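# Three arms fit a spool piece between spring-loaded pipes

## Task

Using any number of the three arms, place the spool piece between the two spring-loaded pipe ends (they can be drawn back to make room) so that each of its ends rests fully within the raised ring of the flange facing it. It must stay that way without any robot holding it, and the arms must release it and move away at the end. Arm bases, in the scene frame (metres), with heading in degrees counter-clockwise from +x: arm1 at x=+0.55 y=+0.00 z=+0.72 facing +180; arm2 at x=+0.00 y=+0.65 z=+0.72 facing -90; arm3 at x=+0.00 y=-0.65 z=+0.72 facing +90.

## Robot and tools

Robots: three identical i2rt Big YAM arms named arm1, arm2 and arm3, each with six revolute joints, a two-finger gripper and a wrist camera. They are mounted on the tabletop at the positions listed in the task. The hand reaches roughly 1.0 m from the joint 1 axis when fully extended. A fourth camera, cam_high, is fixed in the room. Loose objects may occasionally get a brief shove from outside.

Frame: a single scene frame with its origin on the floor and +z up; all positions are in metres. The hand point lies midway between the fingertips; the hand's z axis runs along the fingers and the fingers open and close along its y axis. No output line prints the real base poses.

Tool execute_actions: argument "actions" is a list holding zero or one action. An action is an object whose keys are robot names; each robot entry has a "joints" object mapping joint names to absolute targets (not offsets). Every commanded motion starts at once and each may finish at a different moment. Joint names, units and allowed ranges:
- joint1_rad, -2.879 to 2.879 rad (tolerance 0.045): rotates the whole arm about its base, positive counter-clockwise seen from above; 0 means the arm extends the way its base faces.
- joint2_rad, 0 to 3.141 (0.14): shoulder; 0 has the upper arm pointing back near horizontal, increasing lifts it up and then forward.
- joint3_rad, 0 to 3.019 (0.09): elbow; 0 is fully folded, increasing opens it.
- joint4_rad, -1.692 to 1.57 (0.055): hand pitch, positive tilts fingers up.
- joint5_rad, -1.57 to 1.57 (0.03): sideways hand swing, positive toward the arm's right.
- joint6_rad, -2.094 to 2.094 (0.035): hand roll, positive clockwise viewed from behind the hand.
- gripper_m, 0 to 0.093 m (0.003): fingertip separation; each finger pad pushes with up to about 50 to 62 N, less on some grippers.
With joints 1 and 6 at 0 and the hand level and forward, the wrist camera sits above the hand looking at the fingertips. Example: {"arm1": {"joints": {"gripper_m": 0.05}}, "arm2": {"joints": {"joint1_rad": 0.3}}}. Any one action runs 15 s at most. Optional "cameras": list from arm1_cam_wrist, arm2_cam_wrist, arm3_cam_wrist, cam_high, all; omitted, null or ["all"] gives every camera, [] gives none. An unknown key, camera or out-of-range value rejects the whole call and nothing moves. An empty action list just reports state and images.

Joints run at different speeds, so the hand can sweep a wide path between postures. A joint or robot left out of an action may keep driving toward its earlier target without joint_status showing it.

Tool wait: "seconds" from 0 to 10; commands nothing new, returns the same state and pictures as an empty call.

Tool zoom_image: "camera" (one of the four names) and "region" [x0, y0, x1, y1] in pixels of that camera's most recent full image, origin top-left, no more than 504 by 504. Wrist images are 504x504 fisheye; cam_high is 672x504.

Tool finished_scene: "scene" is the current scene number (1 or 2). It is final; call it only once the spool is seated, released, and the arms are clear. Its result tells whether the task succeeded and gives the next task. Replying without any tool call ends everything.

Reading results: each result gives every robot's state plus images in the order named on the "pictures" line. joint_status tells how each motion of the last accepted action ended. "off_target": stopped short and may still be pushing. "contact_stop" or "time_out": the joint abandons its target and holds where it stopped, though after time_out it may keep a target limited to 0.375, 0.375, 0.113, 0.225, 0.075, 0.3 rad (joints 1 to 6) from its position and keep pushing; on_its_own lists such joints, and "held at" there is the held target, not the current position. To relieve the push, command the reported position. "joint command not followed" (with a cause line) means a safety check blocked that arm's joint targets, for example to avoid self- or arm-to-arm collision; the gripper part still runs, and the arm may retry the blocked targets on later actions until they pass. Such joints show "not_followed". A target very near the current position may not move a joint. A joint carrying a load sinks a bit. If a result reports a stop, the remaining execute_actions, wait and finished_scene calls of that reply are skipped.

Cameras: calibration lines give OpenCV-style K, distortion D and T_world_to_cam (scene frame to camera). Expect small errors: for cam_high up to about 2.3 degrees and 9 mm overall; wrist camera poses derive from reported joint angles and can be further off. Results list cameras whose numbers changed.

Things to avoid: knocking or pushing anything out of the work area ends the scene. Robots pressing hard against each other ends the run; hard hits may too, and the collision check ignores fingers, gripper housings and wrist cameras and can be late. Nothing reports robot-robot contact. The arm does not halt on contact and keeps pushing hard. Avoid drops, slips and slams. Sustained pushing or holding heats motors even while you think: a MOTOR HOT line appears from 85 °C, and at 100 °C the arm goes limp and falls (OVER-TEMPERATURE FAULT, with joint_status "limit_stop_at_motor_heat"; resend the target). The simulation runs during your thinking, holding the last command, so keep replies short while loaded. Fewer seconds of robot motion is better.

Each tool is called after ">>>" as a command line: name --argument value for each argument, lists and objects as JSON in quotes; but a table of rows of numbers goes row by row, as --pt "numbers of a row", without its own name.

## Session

>>> execute_actions --actions '[]'

Scene clock: 0.00 s.
arm1.joint_positions: joint1_rad=+0.409 joint2_rad=+0.523 joint3_rad=+1.383 joint4_rad=-1.241 joint5_rad=+0.220 joint6_rad=+0.191 gripper_m=+0.095
arm1.joint_status: not commanded
arm1.hand: x=+0.3509 y=-0.0412 z=+1.3229 quat_wxyz=(+0.073, +0.825, +0.021, -0.561) (m; scene frame)
arm2.joint_positions: joint1_rad=+0.334 joint2_rad=+0.458 joint3_rad=+1.406 joint4_rad=-1.265 joint5_rad=+0.090 joint6_rad=+0.367 gripper_m=+0.095
arm2.joint_status: not commanded
arm2.hand: x=+0.0330 y=+0.4906 z=+1.3676 quat_wxyz=(-0.512, -0.610, -0.527, +0.296) (m; scene frame)
arm3.joint_positions: joint1_rad=+0.405 joint2_rad=+0.604 joint3_rad=+1.384 joint4_rad=-1.145 joint5_rad=-0.161 joint6_rad=-0.389 gripper_m=+0.095
arm3.joint_status: not commanded
arm3.hand: x=-0.1243 y=-0.4400 z=+1.3484 quat_wxyz=(-0.357, +0.775, -0.268, -0.447) (m; scene frame)
pictures: arm1_cam_wrist, arm2_cam_wrist, arm3_cam_wrist, cam_high
camera_calibration (this result's frames):
arm1_cam_wrist: T_world_to_cam=[[-0.121325, 0.987533, -0.100296, 0.218589], [0.834587, 0.0467885, -0.548886, 0.439146], [-0.53735, -0.150299, -0.829858, 1.40513], [0, 0, 0, 1]] pos_world=[0.415063, -0.0252212, 1.42903]
arm2_cam_wrist: T_world_to_cam=[[-0.94494, -0.0772363, -0.318, 0.509353], [0.116868, 0.828018, -0.548386, 0.346549], [0.305665, -0.555356, -0.773401, 1.44102], [0, 0, 0, 1]] pos_world=[0.000338286, 0.552671, 1.4665]
arm3_cam_wrist: T_world_to_cam=[[0.736131, 0.599731, 0.313742, -0.0681058], [0.661588, -0.539724, -0.520576, 0.552502], [-0.142871, 0.59078, -0.794082, 1.43683], [0, 0, 0, 1]] pos_world=[-0.110112, -0.509809, 1.44995]
Images, in order (width x height): arm1_cam_wrist 504x504, arm2_cam_wrist 504x504, arm3_cam_wrist 504x504, cam_high 672x504.

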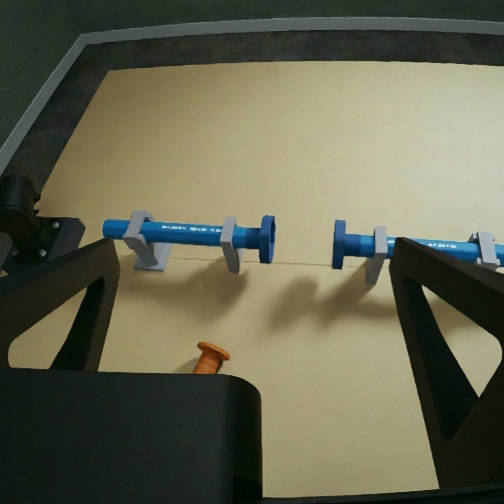

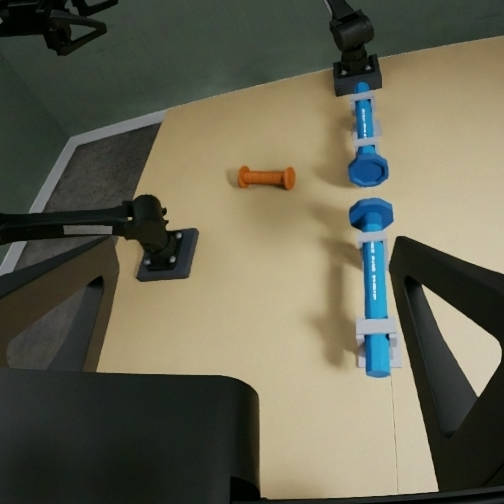

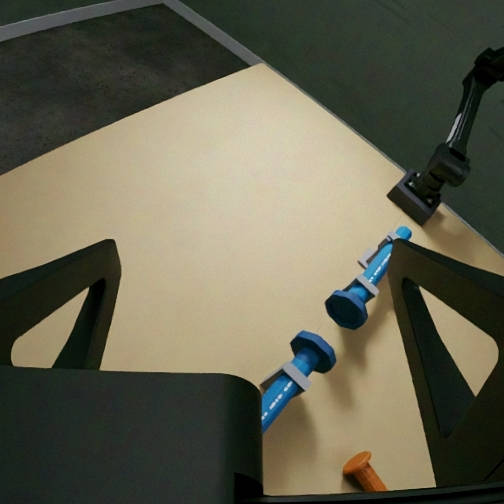

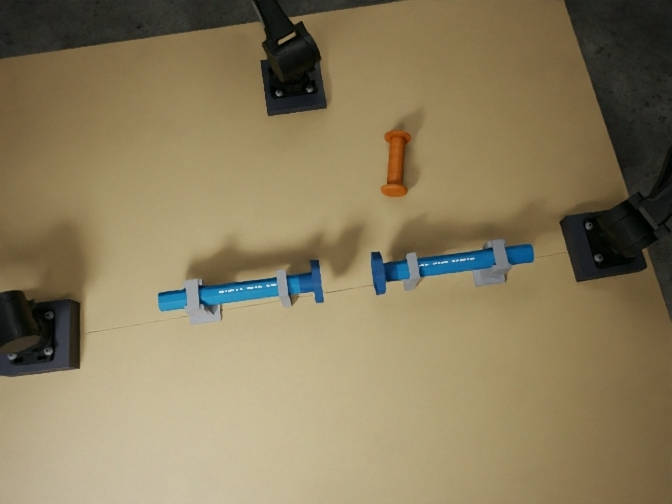

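>>> execute_actions --actions '[{"arm1":{"joints":{"joint1_rad":0.68,"joint2_rad":1.38,"joint3_rad":0.86,"joint4_rad":-1.02,"joint5_rad":0,"joint6_rad":0.91}},"arm2":{"joints":{"joint1_rad":0.055,"joint2_rad":1.57,"joint3_rad":1.2,"joint4_rad":-1.19,"joint5_rad":0,"joint6_rad":0.03}},"arm3":{"joints":{"joint1_rad":0.035,"joint2_rad":1.36,"joint3_rad":0.99,"joint4_rad":-1.2,"joint5_rad":0,"joint6_rad":0.03}}}]'

Scene clock: 13.60 s.
arm1.joint_positions: joint1_rad=+0.680 joint2_rad=+1.371 joint3_rad=+0.832 joint4_rad=-1.029 joint5_rad=+0.001 joint6_rad=+0.894 gripper_m=+0.095
arm1.joint_status: all done
arm1.hand: x=+0.2802 y=-0.2092 z=+0.8184 quat_wxyz=(+0.001, +0.993, -0.116, -0.002) (m; scene frame)
arm2.joint_positions: joint1_rad=+0.065 joint2_rad=+1.567 joint3_rad=+1.201 joint4_rad=-1.197 joint5_rad=+0.003 joint6_rad=+0.039 gripper_m=+0.095
arm2.joint_status: all done
arm2.hand: x=+0.0059 y=+0.2045 z=+0.9048 quat_wxyz=(-0.005, -0.716, -0.698, +0.008) (m; scene frame)
arm3.joint_positions: joint1_rad=+0.041 joint2_rad=+1.346 joint3_rad=+0.971 joint4_rad=-1.195 joint5_rad=-0.002 joint6_rad=+0.020 gripper_m=+0.095
arm3.joint_status: all done
arm3.hand: x=-0.0119 y=-0.2928 z=+0.8970 quat_wxyz=(-0.007, +0.711, -0.703, -0.003) (m; scene frame)
pictures: arm1_cam_wrist, arm2_cam_wrist, arm3_cam_wrist, cam_high
camera_calibration (this result's frames):
arm1_cam_wrist: T_world_to_cam=[[0.23157, 0.972782, -0.00836227, 0.148141], [0.79764, -0.184942, 0.574079, -0.728134], [0.556908, -0.139609, -0.818757, 0.609776], [0, 0, 0, 1]] pos_world=[0.206895, -0.193641, 0.918504]
arm2_cam_wrist: T_world_to_cam=[[-0.999489, 0.0315341, 0.00527823, 0.0000404921], [0.0288362, 0.817763, 0.574832, -0.680859], [0.0138104, 0.57469, -0.818255, 0.743665], [0, 0, 0, 1]] pos_world=[0.00940356, 0.129404, 0.999886]
arm3_cam_wrist: T_world_to_cam=[[0.999922, 0.0110116, 0.00586538, 0.00947267], [0.00572224, -0.822531, 0.568691, -0.745115], [0.0110867, -0.568613, -0.82253, 0.695427], [0, 0, 0, 1]] pos_world=[-0.0129182, -0.217555, 0.995695]
Images, in order (width x height): arm1_cam_wrist 504x504, arm2_cam_wrist 504x504, arm3_cam_wrist 504x504, cam_high 672x504.

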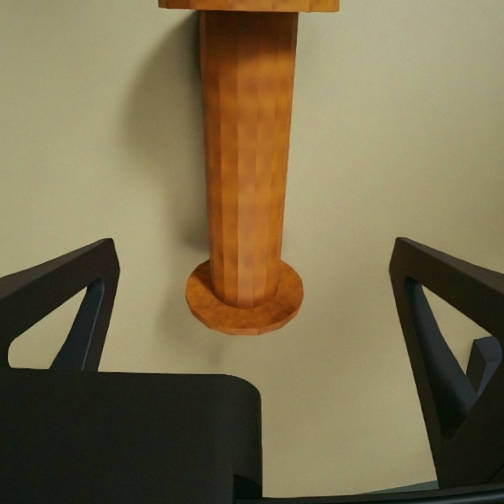

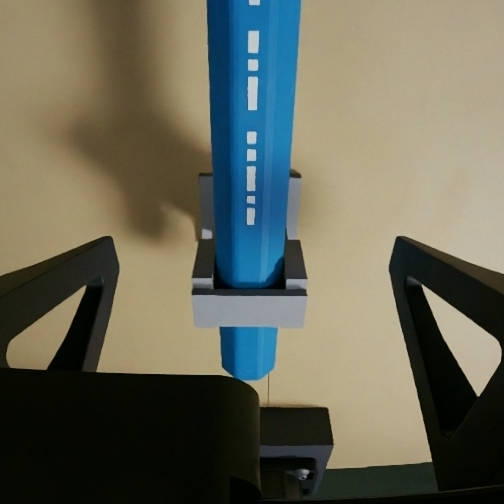

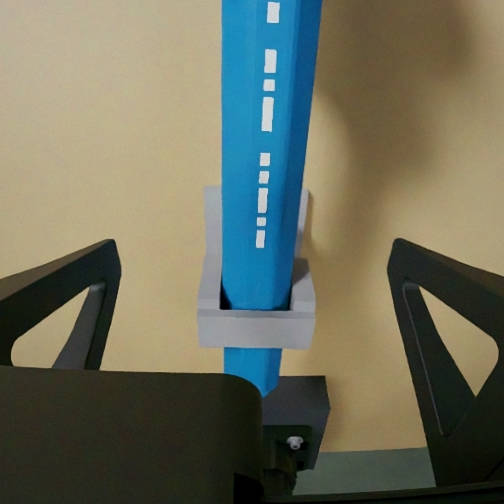

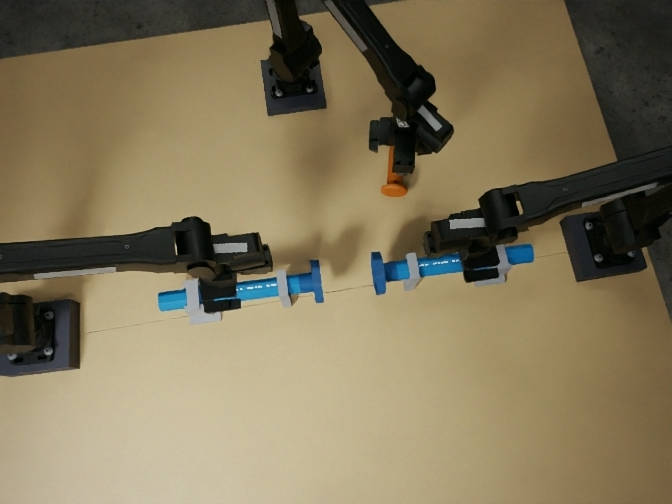

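>>> execute_actions --actions '[{"arm1":{"joints":{"joint2_rad":1.53,"joint3_rad":0.775,"joint4_rad":-0.785}},"arm2":{"joints":{"joint2_rad":1.655,"joint3_rad":1.055,"joint4_rad":-0.955}},"arm3":{"joints":{"joint1_rad":0.02,"joint2_rad":1.45,"joint3_rad":0.855,"joint4_rad":-0.955,"joint6_rad":0.06}}}]' --cameras '["arm1_cam_wrist","arm2_cam_wrist","arm3_cam_wrist"]'

Scene clock: 25.00 s.
arm1.joint_positions: joint1_rad=+0.680 joint2_rad=+1.543 joint3_rad=+0.764 joint4_rad=-0.801 joint5_rad=+0.001 joint6_rad=+0.895 gripper_m=+0.095
arm1.joint_status: all done
arm1.hand: x=+0.2744 y=-0.2137 z=+0.7422 quat_wxyz=(-0.003, +0.993, -0.117, +0.001) (m; scene frame)
arm2.joint_positions: joint1_rad=+0.065 joint2_rad=+1.660 joint3_rad=+1.048 joint4_rad=-0.966 joint5_rad=+0.003 joint6_rad=+0.039 gripper_m=+0.095
arm2.joint_status: all done
arm2.hand: x=+0.0055 y=+0.2165 z=+0.8140 quat_wxyz=(+0.000, -0.716, -0.698, +0.003) (m; scene frame)
arm3.joint_positions: joint1_rad=+0.037 joint2_rad=+1.454 joint3_rad=+0.843 joint4_rad=-0.963 joint5_rad=-0.002 joint6_rad=+0.049 gripper_m=+0.095
arm3.joint_status: all done
arm3.hand: x=-0.0100 y=-0.2935 z=+0.8177 quat_wxyz=(-0.006, +0.699, -0.715, -0.002) (m; scene frame)
pictures: arm1_cam_wrist, arm2_cam_wrist, arm3_cam_wrist
camera_calibration (this result's frames):
arm1_cam_wrist: T_world_to_cam=[[0.232359, 0.97263, 0.000271606, 0.146525], [0.79246, -0.189479, 0.579746, -0.684282], [0.56393, -0.134494, -0.814797, 0.546226], [0, 0, 0, 1]] pos_world=[0.200186, -0.198708, 0.841734]
arm2_cam_wrist: T_world_to_cam=[[-0.999487, 0.0314779, 0.00598499, -0.000775149], [0.0289919, 0.808897, 0.587235, -0.646596], [0.0136437, 0.587107, -0.809395, 0.652562], [0, 0, 0, 1]] pos_world=[0.00906794, 0.139931, 0.907889]
arm3_cam_wrist: T_world_to_cam=[[0.99973, -0.0225575, 0.00554683, -0.0015839], [-0.0216814, -0.820404, 0.571373, -0.702379], [-0.00833811, -0.571339, -0.820672, 0.627303], [0, 0, 0, 1]] pos_world=[-0.00841461, -0.217868, 0.916139]
Images, in order (width x height): arm1_cam_wrist 504x504, arm2_cam_wrist 504x504, arm3_cam_wrist 504x504.

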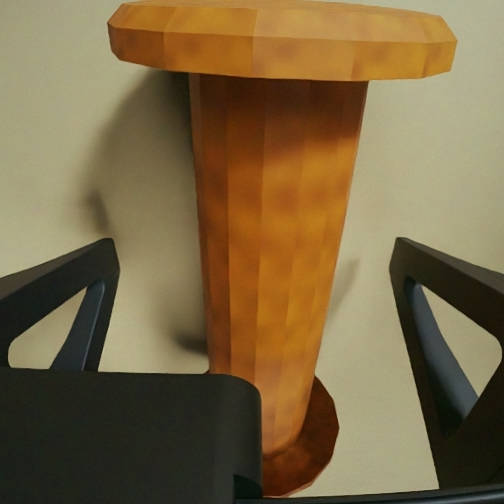

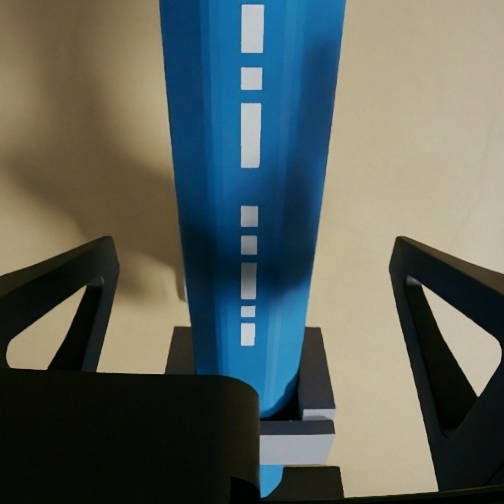

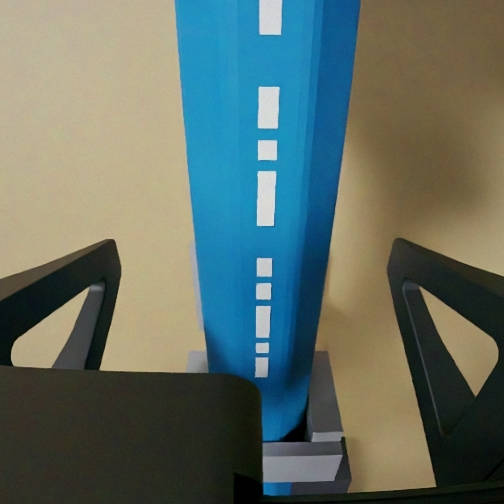

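>>> execute_actions --actions '[{"arm1":{"joints":{"gripper_m":0.0}},"arm2":{"joints":{"gripper_m":0.0}},"arm3":{"joints":{"gripper_m":0.0}}}]' --cameras '[]'

>>> execute_actions --actions '[{"arm1":{"joints":{"joint2_rad":1.45,"joint3_rad":1.2,"joint4_rad":-1.3}},"arm2":{"joints":{"joint2_rad":1.47,"joint3_rad":0.885}},"arm3":{"joints":{"joint2_rad":1.265,"joint3_rad":0.685}}}]' --cameras '[]'

>>> execute_actions --actions '[{"arm1":{"joints":{"joint1_rad":0.095,"joint2_rad":1.8,"joint3_rad":1.65,"joint4_rad":-1.365,"joint6_rad":1.69}}}]'

Scene clock: 39.37 s.
arm1.joint_positions: joint1_rad=+0.680 joint2_rad=+1.543 joint3_rad=+0.764 joint4_rad=-0.800 joint5_rad=+0.001 joint6_rad=+0.897 gripper_m=+0.035
arm1.joint_status: gripper_m off_target (ended at +0.035, target +0.000)
arm1.hand: x=+0.2741 y=-0.2139 z=+0.7422 quat_wxyz=(-0.003, +0.993, -0.117, +0.001) (m; scene frame)
arm2.joint_positions: joint1_rad=+0.065 joint2_rad=+1.660 joint3_rad=+1.048 joint4_rad=-0.965 joint5_rad=-0.003 joint6_rad=+0.039 gripper_m=+0.039
arm2.joint_status: gripper_m off_target (ended at +0.039, target +0.000)
arm2.hand: x=+0.0065 y=+0.2163 z=+0.8140 quat_wxyz=(-0.002, -0.715, -0.699, +0.001) (m; scene frame)
arm3.joint_positions: joint1_rad=+0.033 joint2_rad=+1.454 joint3_rad=+0.843 joint4_rad=-0.963 joint5_rad=+0.003 joint6_rad=+0.051 gripper_m=+0.039
arm3.joint_status: gripper_m off_target (ended at +0.039, target +0.000)
arm3.hand: x=-0.0079 y=-0.2933 z=+0.8177 quat_wxyz=(-0.007, +0.697, -0.717, -0.001) (m; scene frame)
pictures: none
No camera images: the call's "cameras" was empty. Leave "cameras" out to get every camera's image.

Scene clock: 40.57 s.
arm1.joint_positions: joint1_rad=+0.680 joint2_rad=+1.458 joint3_rad=+1.157 joint4_rad=-1.285 joint5_rad=+0.001 joint6_rad=+0.897 gripper_m=+0.035
arm1.joint_status: all done
arm1.hand: x=+0.2281 y=-0.2499 z=+0.9010 quat_wxyz=(-0.005, +0.993, -0.117, +0.003) (m; scene frame)
arm2.joint_positions: joint1_rad=+0.065 joint2_rad=+1.561 joint3_rad=+0.926 joint4_rad=-0.866 joint5_rad=-0.008 joint6_rad=+0.039 gripper_m=+0.039
arm2.joint_status: all done
arm2.hand: x=+0.0071 y=+0.2401 z=+0.8153 quat_wxyz=(-0.031, -0.715, -0.698, +0.025) (m; scene frame)
arm3.joint_positions: joint1_rad=+0.033 joint2_rad=+1.336 joint3_rad=+0.724 joint4_rad=-0.871 joint5_rad=-0.001 joint6_rad=+0.051 gripper_m=+0.039
arm3.joint_status: all done
arm3.hand: x=-0.0079 y=-0.3169 z=+0.8179 quat_wxyz=(-0.037, +0.697, -0.716, -0.035) (m; scene frame)
pictures: none
No camera images: the call's "cameras" was empty. Leave "cameras" out to get every camera's image.

Scene clock: 43.37 s.
arm1.joint_positions: joint1_rad=+0.590 joint2_rad=+1.593 joint3_rad=+1.247 joint4_rad=-1.342 joint5_rad=-0.001 joint6_rad=+0.992 gripper_m=+0.035
arm1.joint_status: joint1_rad time_out (moved -0.090 of -0.585); joint2_rad time_out (moved +0.135 of +0.342); joint3_rad time_out (moved +0.089 of +0.493); joint6_rad time_out (moved +0.095 of +0.793); the others done
arm1.on_its_own: joint1_rad is held at +0.586, not at your +0.095, since a time_out; joint2_rad is held at +1.563, not at your +1.800, since a time_out; joint3_rad is held at +1.267, not at your +1.650, since a time_out; joint6_rad is held at +0.988, not at your +1.690, since a time_out
arm1.hand: x=+0.1897 y=-0.2315 z=+0.8794 quat_wxyz=(-0.040, +0.976, -0.208, +0.041) (m; scene frame)
arm2.joint_positions: joint1_rad=+0.065 joint2_rad=+1.561 joint3_rad=+0.926 joint4_rad=-0.866 joint5_rad=-0.008 joint6_rad=+0.039 gripper_m=+0.039
arm2.joint_status: not commanded
arm2.hand: x=+0.0071 y=+0.2401 z=+0.8153 quat_wxyz=(-0.031, -0.715, -0.698, +0.025) (m; scene frame)
arm3.joint_positions: joint1_rad=+0.033 joint2_rad=+1.336 joint3_rad=+0.724 joint4_rad=-0.871 joint5_rad=-0.001 joint6_rad=+0.051 gripper_m=+0.039
arm3.joint_status: not commanded
arm3.hand: x=-0.0079 y=-0.3169 z=+0.8179 quat_wxyz=(-0.037, +0.697, -0.716, -0.035) (m; scene frame)
pictures: arm1_cam_wrist, arm2_cam_wrist, arm3_cam_wrist, cam_high
joint command not followed: on one or more control steps a check withheld the commanded joint targets of the arm1 arm, and it was not sent them on those steps.
cause: the commanded joint targets would bring a part of the robot too close to another arm (this arm's wrist (the part past joint 4) and the other arm's wrist (the part past joint 4)); next, command targets that bring no part of the robot closer to that arm.
camera_calibration (this result's frames):
arm1_cam_wrist: T_world_to_cam=[[0.405122, 0.909864, 0.0895732, 0.0576419], [0.687936, -0.367897, 0.625616, -0.761855], [0.60218, -0.19183, -0.774972, 0.647799], [0, 0, 0, 1]] pos_world=[0.110664, -0.208463, 0.973491]
arm2_cam_wrist: T_world_to_cam=[[-0.999499, 0.0303602, -0.00892029, 0.0125143], [0.0211774, 0.851248, 0.524337, -0.625324], [0.0235123, 0.523885, -0.851464, 0.68915], [0, 0, 0, 1]] pos_world=[0.00954727, 0.17089, 0.914778]
arm3_cam_wrist: T_world_to_cam=[[0.999615, -0.0276749, 0.00195088, -0.00290865], [-0.0250168, -0.868734, 0.494646, -0.674299], [-0.0119945, -0.494504, -0.869092, 0.678018], [0, 0, 0, 1]] pos_world=[-0.00582879, -0.250585, 0.922806]
Images, in order (width x height): arm1_cam_wrist 504x504, arm2_cam_wrist 504x504, arm3_cam_wrist 504x504, cam_high 672x504.

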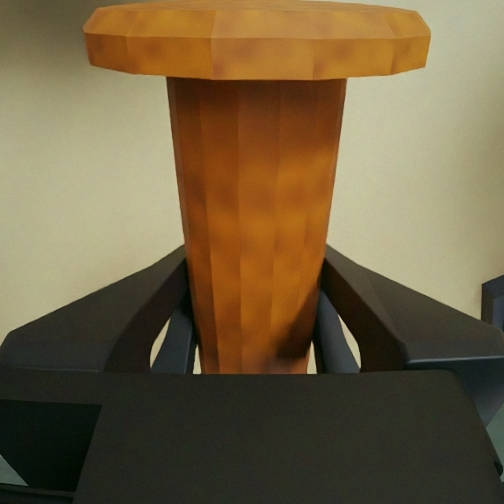

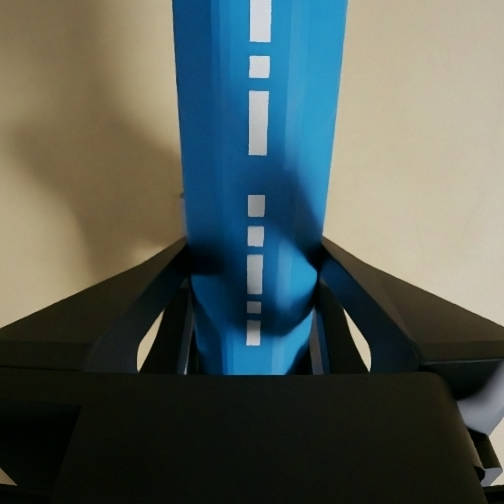

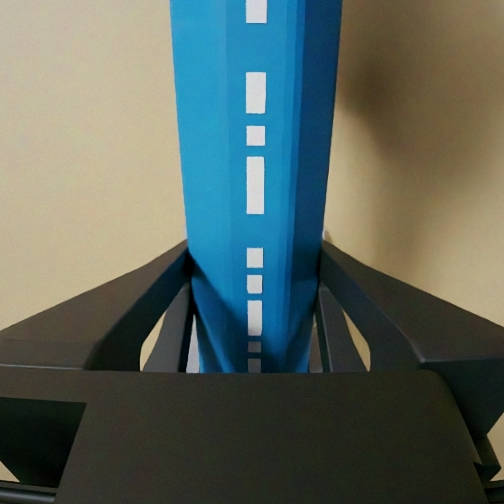

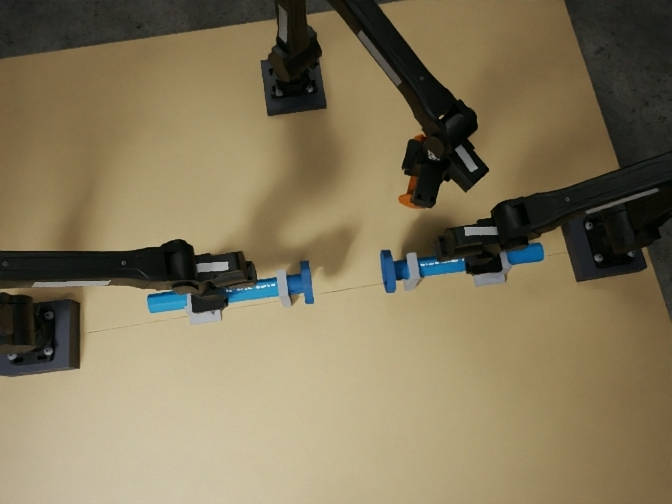

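>>> execute_actions --actions '[{"arm1":{"joints":{"joint1_rad":0.118,"joint2_rad":1.45,"joint3_rad":1.14,"joint4_rad":-1.25,"joint6_rad":1.715}}}]' --cameras '[]'

>>> execute_actions --actions '[{"arm1":{"joints":{"joint2_rad":1.63,"joint4_rad":-1.035}}}]' --cameras '["cam_high"]'

>>> zoom_image --camera "cam_high" --region '[240, 180, 460, 345]'

Scene clock: 49.40 s.
arm1.joint_positions: joint1_rad=+0.113 joint2_rad=+1.465 joint3_rad=+1.129 joint4_rad=-1.262 joint5_rad=+0.002 joint6_rad=+1.699 gripper_m=+0.035
arm1.joint_status: all done
arm1.hand: x=+0.1487 y=-0.0369 z=+0.8882 quat_wxyz=(-0.010, +0.695, -0.719, +0.007) (m; scene frame)
arm2.joint_positions: joint1_rad=+0.065 joint2_rad=+1.561 joint3_rad=+0.926 joint4_rad=-0.866 joint5_rad=-0.008 joint6_rad=+0.039 gripper_m=+0.039
arm2.joint_status: not commanded
arm2.hand: x=+0.0071 y=+0.2401 z=+0.8153 quat_wxyz=(-0.031, -0.715, -0.698, +0.025) (m; scene frame)
arm3.joint_positions: joint1_rad=+0.033 joint2_rad=+1.336 joint3_rad=+0.724 joint4_rad=-0.871 joint5_rad=-0.001 joint6_rad=+0.051 gripper_m=+0.039
arm3.joint_status: not commanded
arm3.hand: x=-0.0079 y=-0.3169 z=+0.8179 quat_wxyz=(-0.037, +0.697, -0.716, -0.035) (m; scene frame)
pictures: none
No camera images: the call's "cameras" was empty. Leave "cameras" out to get every camera's image.

Scene clock: 50.53 s.
arm1.joint_positions: joint1_rad=+0.113 joint2_rad=+1.659 joint3_rad=+1.119 joint4_rad=-1.049 joint5_rad=+0.002 joint6_rad=+1.700 gripper_m=+0.035
arm1.joint_status: all done
arm1.hand: x=+0.1060 y=-0.0409 z=+0.8051 quat_wxyz=(-0.007, +0.694, -0.719, +0.004) (m; scene frame)
arm2.joint_positions: joint1_rad=+0.065 joint2_rad=+1.561 joint3_rad=+0.926 joint4_rad=-0.866 joint5_rad=-0.008 joint6_rad=+0.039 gripper_m=+0.039
arm2.joint_status: not commanded
arm2.hand: x=+0.0071 y=+0.2401 z=+0.8153 quat_wxyz=(-0.031, -0.715, -0.698, +0.025) (m; scene frame)
arm3.joint_positions: joint1_rad=+0.033 joint2_rad=+1.336 joint3_rad=+0.724 joint4_rad=-0.871 joint5_rad=-0.001 joint6_rad=+0.051 gripper_m=+0.039
arm3.joint_status: not commanded
arm3.hand: x=-0.0079 y=-0.3169 z=+0.8179 quat_wxyz=(-0.037, +0.697, -0.716, -0.035) (m; scene frame)
pictures: cam_high
Images, in order (width x height): cam_high 672x504.

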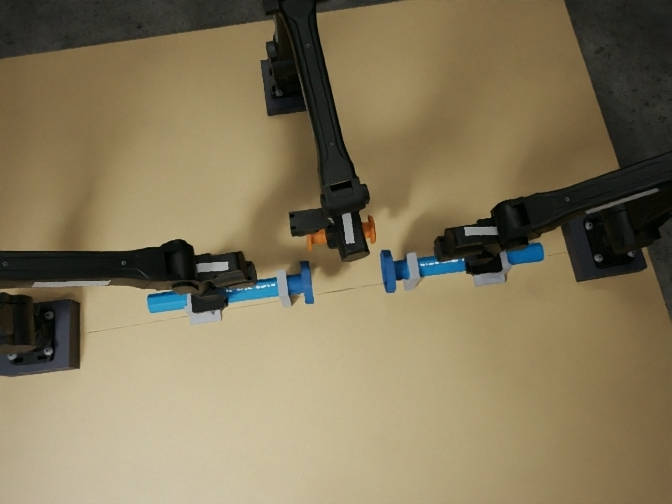

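Region (240, 180, 460, 345) of cam_high's 672x504 image, scaled by 2.291, with more detail than that image has; it fills the top 378 rows of this view, and the rest is white.

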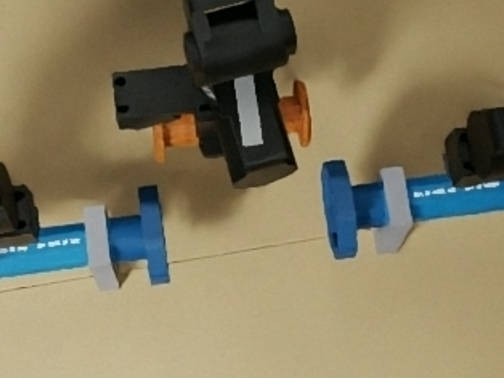

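>>> execute_actions --actions '[{"arm1":{"joints":{"joint2_rad":1.72,"joint3_rad":1.295,"joint4_rad":-1.085}}}]' --cameras '["cam_high"]'

>>> zoom_image --camera "cam_high" --region '[240, 180, 460, 345]'

Scene clock: 57.00 s.
arm1.joint_positions: joint1_rad=+0.113 joint2_rad=+1.737 joint3_rad=+1.248 joint4_rad=-1.073 joint5_rad=+0.002 joint6_rad=+1.700 gripper_m=+0.035
arm1.joint_status: all done
arm1.hand: x=+0.0614 y=-0.0451 z=+0.8134 quat_wxyz=(+0.004, +0.694, -0.720, -0.004) (m; scene frame)
arm2.joint_positions: joint1_rad=+0.065 joint2_rad=+1.561 joint3_rad=+0.926 joint4_rad=-0.866 joint5_rad=-0.008 joint6_rad=+0.039 gripper_m=+0.039
arm2.joint_status: not commanded
arm2.hand: x=+0.0071 y=+0.2401 z=+0.8153 quat_wxyz=(-0.031, -0.715, -0.698, +0.025) (m; scene frame)
arm3.joint_positions: joint1_rad=+0.033 joint2_rad=+1.336 joint3_rad=+0.724 joint4_rad=-0.871 joint5_rad=-0.001 joint6_rad=+0.051 gripper_m=+0.039
arm3.joint_status: not commanded
arm3.hand: x=-0.0079 y=-0.3169 z=+0.8179 quat_wxyz=(-0.037, +0.697, -0.716, -0.035) (m; scene frame)
pictures: cam_high
Images, in order (width x height): cam_high 672x504.

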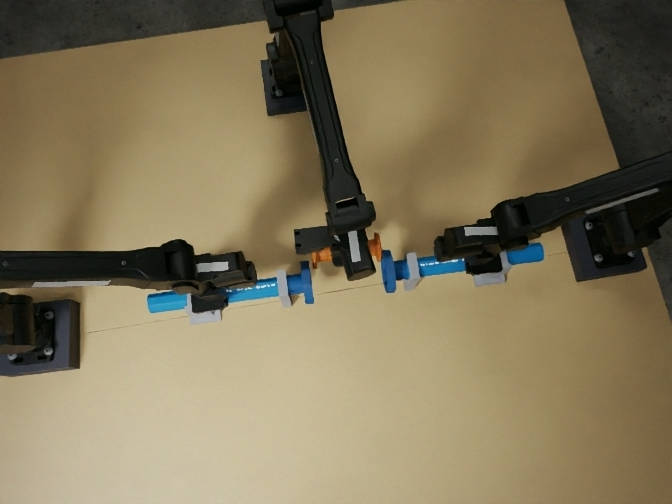

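Region (240, 180, 460, 345) of cam_high's 672x504 image, scaled by 2.291, with more detail than that image has; it fills the top 378 rows of this view, and the rest is white.

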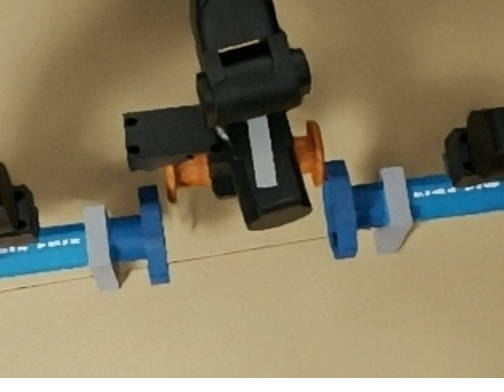

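>>> execute_actions --actions '[{"arm1":{"joints":{"joint1_rad":0.097,"joint2_rad":1.79,"joint3_rad":1.395,"joint4_rad":-1.12,"joint6_rad":1.67}}}]' --cameras '[]'

Scene clock: 63.67 s.
arm1.joint_positions: joint1_rad=+0.102 joint2_rad=+1.801 joint3_rad=+1.344 joint4_rad=-1.106 joint5_rad=+0.002 joint6_rad=+1.685 gripper_m=+0.035
arm1.joint_status: all done
arm1.hand: x=+0.0330 y=-0.0424 z=+0.8150 quat_wxyz=(+0.003, +0.696, -0.718, -0.004) (m; scene frame)
arm2.joint_positions: joint1_rad=+0.065 joint2_rad=+1.561 joint3_rad=+0.926 joint4_rad=-0.866 joint5_rad=-0.008 joint6_rad=+0.039 gripper_m=+0.039
arm2.joint_status: not commanded
arm2.hand: x=+0.0071 y=+0.2401 z=+0.8153 quat_wxyz=(-0.031, -0.715, -0.698, +0.025) (m; scene frame)
arm3.joint_positions: joint1_rad=+0.033 joint2_rad=+1.336 joint3_rad=+0.724 joint4_rad=-0.871 joint5_rad=-0.001 joint6_rad=+0.051 gripper_m=+0.039
arm3.joint_status: not commanded
arm3.hand: x=-0.0079 y=-0.3169 z=+0.8179 quat_wxyz=(-0.037, +0.697, -0.716, -0.035) (m; scene frame)
pictures: none
No camera images: the call's "cameras" was empty. Leave "cameras" out to get every camera's image.

>>> execute_actions --actions '[{"arm1":{"joints":{"joint1_rad":0.089,"joint2_rad":1.863,"joint3_rad":1.495,"joint4_rad":-1.15,"joint6_rad":1.66}}}]' --cameras '["cam_high","arm1_cam_wrist"]'

>>> zoom_image --camera "cam_high" --region '[240, 180, 460, 345]'

Scene clock: 68.33 s.
arm1.joint_positions: joint1_rad=+0.095 joint2_rad=+1.875 joint3_rad=+1.442 joint4_rad=-1.137 joint5_rad=+0.002 joint6_rad=+1.675 gripper_m=+0.035
arm1.joint_status: all done
arm1.hand: x=+0.0046 y=-0.0410 z=+0.8112 quat_wxyz=(+0.001, +0.697, -0.717, -0.002) (m; scene frame)
arm2.joint_positions: joint1_rad=+0.065 joint2_rad=+1.561 joint3_rad=+0.926 joint4_rad=-0.866 joint5_rad=-0.008 joint6_rad=+0.039 gripper_m=+0.039
arm2.joint_status: not commanded
arm2.hand: x=+0.0071 y=+0.2401 z=+0.8153 quat_wxyz=(-0.031, -0.715, -0.698, +0.025) (m; scene frame)
arm3.joint_positions: joint1_rad=+0.033 joint2_rad=+1.336 joint3_rad=+0.724 joint4_rad=-0.871 joint5_rad=-0.001 joint6_rad=+0.051 gripper_m=+0.039
arm3.joint_status: not commanded
arm3.hand: x=-0.0079 y=-0.3169 z=+0.8179 quat_wxyz=(-0.037, +0.697, -0.716, -0.035) (m; scene frame)
pictures: arm1_cam_wrist, cam_high
camera_calibration (this result's frames):
arm1_cam_wrist: T_world_to_cam=[[0.999546, -0.0282254, -0.010499, 0.00546572], [-0.0169999, -0.816617, 0.57693, -0.497515], [-0.0248578, -0.57649, -0.816726, 0.76396], [0, 0, 0, 1]] pos_world=[0.0050694, 0.0342904, 0.911035]
Images, in order (width x height): arm1_cam_wrist 504x504, cam_high 672x504.

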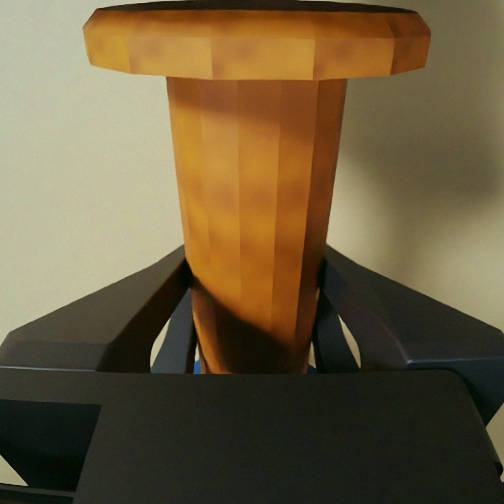

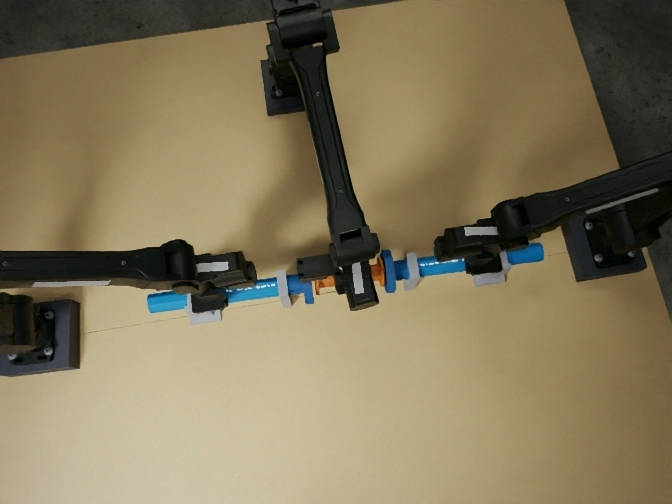

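Region (240, 180, 460, 345) of cam_high's 672x504 image, scaled by 2.291, with more detail than that image has; it fills the top 378 rows of this view, and the rest is white.

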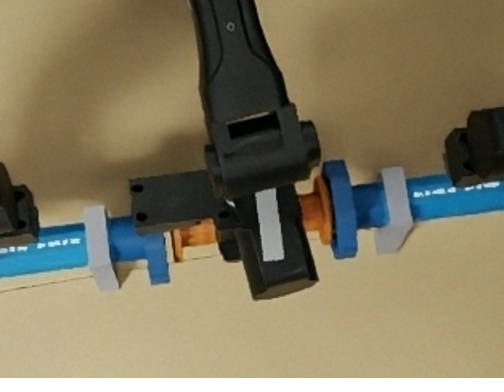

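Aligned well enough; release.

>>> execute_actions --actions '[{"arm2":{"joints":{"joint2_rad":1.62,"joint3_rad":0.995,"joint4_rad":-0.9}},"arm3":{"joints":{"joint2_rad":1.4,"joint3_rad":0.79,"joint4_rad":-0.9}}}]' --cameras '["cam_high","arm1_cam_wrist"]'

>>> zoom_image --camera "cam_high" --region '[240, 180, 460, 345]'

Scene clock: 74.03 s.
arm1.joint_positions: joint1_rad=+0.092 joint2_rad=+1.877 joint3_rad=+1.442 joint4_rad=-1.137 joint5_rad=+0.002 joint6_rad=+1.672 gripper_m=+0.035
arm1.joint_status: not commanded
arm1.hand: x=+0.0045 y=-0.0390 z=+0.8102 quat_wxyz=(+0.000, +0.697, -0.717, -0.001) (m; scene frame)
arm2.joint_positions: joint1_rad=+0.065 joint2_rad=+1.599 joint3_rad=+0.968 joint4_rad=-0.881 joint5_rad=-0.007 joint6_rad=+0.038 gripper_m=+0.039
arm2.joint_status: all done
arm2.hand: x=+0.0071 y=+0.2274 z=+0.8140 quat_wxyz=(-0.027, -0.715, -0.698, +0.022) (m; scene frame)
arm3.joint_positions: joint1_rad=+0.033 joint2_rad=+1.384 joint3_rad=+0.767 joint4_rad=-0.884 joint5_rad=-0.001 joint6_rad=+0.051 gripper_m=+0.039
arm3.joint_status: all done
arm3.hand: x=-0.0082 y=-0.3038 z=+0.8169 quat_wxyz=(-0.031, +0.697, -0.716, -0.029) (m; scene frame)
pictures: arm1_cam_wrist, cam_high
camera_calibration (this result's frames):
arm1_cam_wrist: T_world_to_cam=[[0.999532, -0.0293697, -0.00855671, 0.00391957], [-0.01905, -0.816458, 0.577091, -0.495398], [-0.0239351, -0.576658, -0.816635, 0.764223], [0, 0, 0, 1]] pos_world=[0.00493672, 0.0363385, 0.910015]
Images, in order (width x height): arm1_cam_wrist 504x504, cam_high 672x504.

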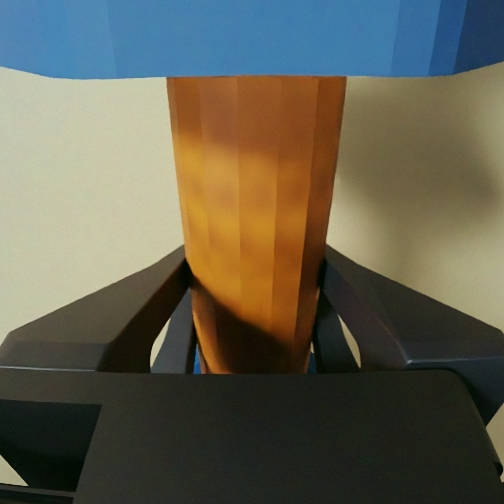

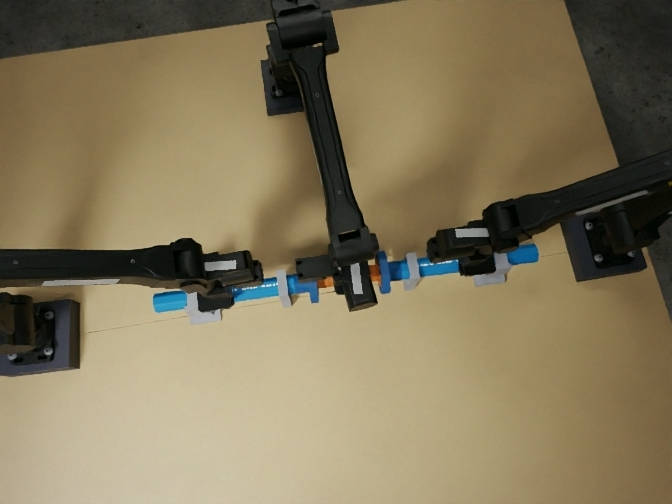

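Region (240, 180, 460, 345) of cam_high's 672x504 image, scaled by 2.291, with more detail than that image has; it fills the top 378 rows of this view, and the rest is white.

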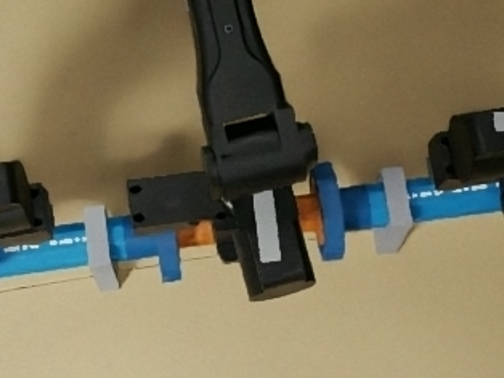

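>>> execute_actions --actions '[{"arm1":{"joints":{"gripper_m":0.09}},"arm2":{"joints":{"gripper_m":0.09}},"arm3":{"joints":{"gripper_m":0.09}}}]' --cameras '[]'

>>> execute_actions --actions '[{"arm1":{"joints":{"joint2_rad":1.54,"joint4_rad":-1.4}},"arm2":{"joints":{"joint2_rad":1.27,"joint4_rad":-1.2}},"arm3":{"joints":{"joint2_rad":1.03,"joint4_rad":-1.2}}}]' --cameras '["cam_high"]'

Scene clock: 78.13 s.
arm1.joint_positions: joint1_rad=+0.092 joint2_rad=+1.877 joint3_rad=+1.451 joint4_rad=-1.137 joint5_rad=+0.002 joint6_rad=+1.672 gripper_m=+0.090
arm1.joint_status: all done
arm1.hand: x=+0.0011 y=-0.0392 z=+0.8134 quat_wxyz=(+0.004, +0.697, -0.717, -0.004) (m; scene frame)
arm2.joint_positions: joint1_rad=+0.065 joint2_rad=+1.600 joint3_rad=+0.968 joint4_rad=-0.891 joint5_rad=-0.004 joint6_rad=+0.038 gripper_m=+0.090
arm2.joint_status: all done
arm2.hand: x=+0.0066 y=+0.2298 z=+0.8134 quat_wxyz=(-0.022, -0.715, -0.699, +0.019) (m; scene frame)
arm3.joint_positions: joint1_rad=+0.033 joint2_rad=+1.385 joint3_rad=+0.767 joint4_rad=-0.893 joint5_rad=-0.001 joint6_rad=+0.051 gripper_m=+0.090
arm3.joint_status: all done
arm3.hand: x=-0.0081 y=-0.3061 z=+0.8164 quat_wxyz=(-0.028, +0.697, -0.716, -0.025) (m; scene frame)
pictures: none
No camera images: the call's "cameras" was empty. Leave "cameras" out to get every camera's image.

Scene clock: 79.50 s.
arm1.joint_positions: joint1_rad=+0.092 joint2_rad=+1.543 joint3_rad=+1.474 joint4_rad=-1.386 joint5_rad=+0.002 joint6_rad=+1.672 gripper_m=+0.090
arm1.joint_status: all done
arm1.hand: x=+0.0633 y=-0.0346 z=+0.9865 quat_wxyz=(+0.045, +0.696, -0.716, -0.039) (m; scene frame)
arm2.joint_positions: joint1_rad=+0.065 joint2_rad=+1.255 joint3_rad=+0.968 joint4_rad=-1.191 joint5_rad=-0.004 joint6_rad=+0.038 gripper_m=+0.090
arm2.joint_status: all done
arm2.hand: x=+0.0059 y=+0.2941 z=+0.9357 quat_wxyz=(-0.038, -0.714, -0.698, +0.035) (m; scene frame)
arm3.joint_positions: joint1_rad=+0.033 joint2_rad=+1.019 joint3_rad=+0.767 joint4_rad=-1.193 joint5_rad=-0.001 joint6_rad=+0.051 gripper_m=+0.090
arm3.joint_status: all done
arm3.hand: x=-0.0073 y=-0.3703 z=+0.9165 quat_wxyz=(-0.050, +0.696, -0.715, -0.049) (m; scene frame)
pictures: cam_high
Images, in order (width x height): cam_high 672x504.

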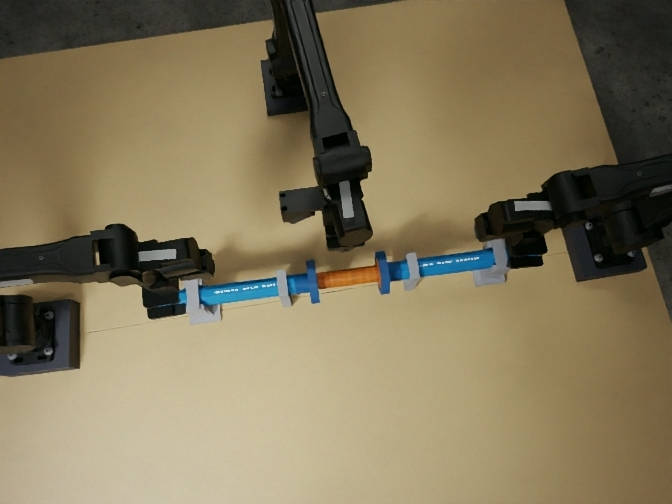

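>>> finished_scene --scene 2

The scene is finished: the task was done.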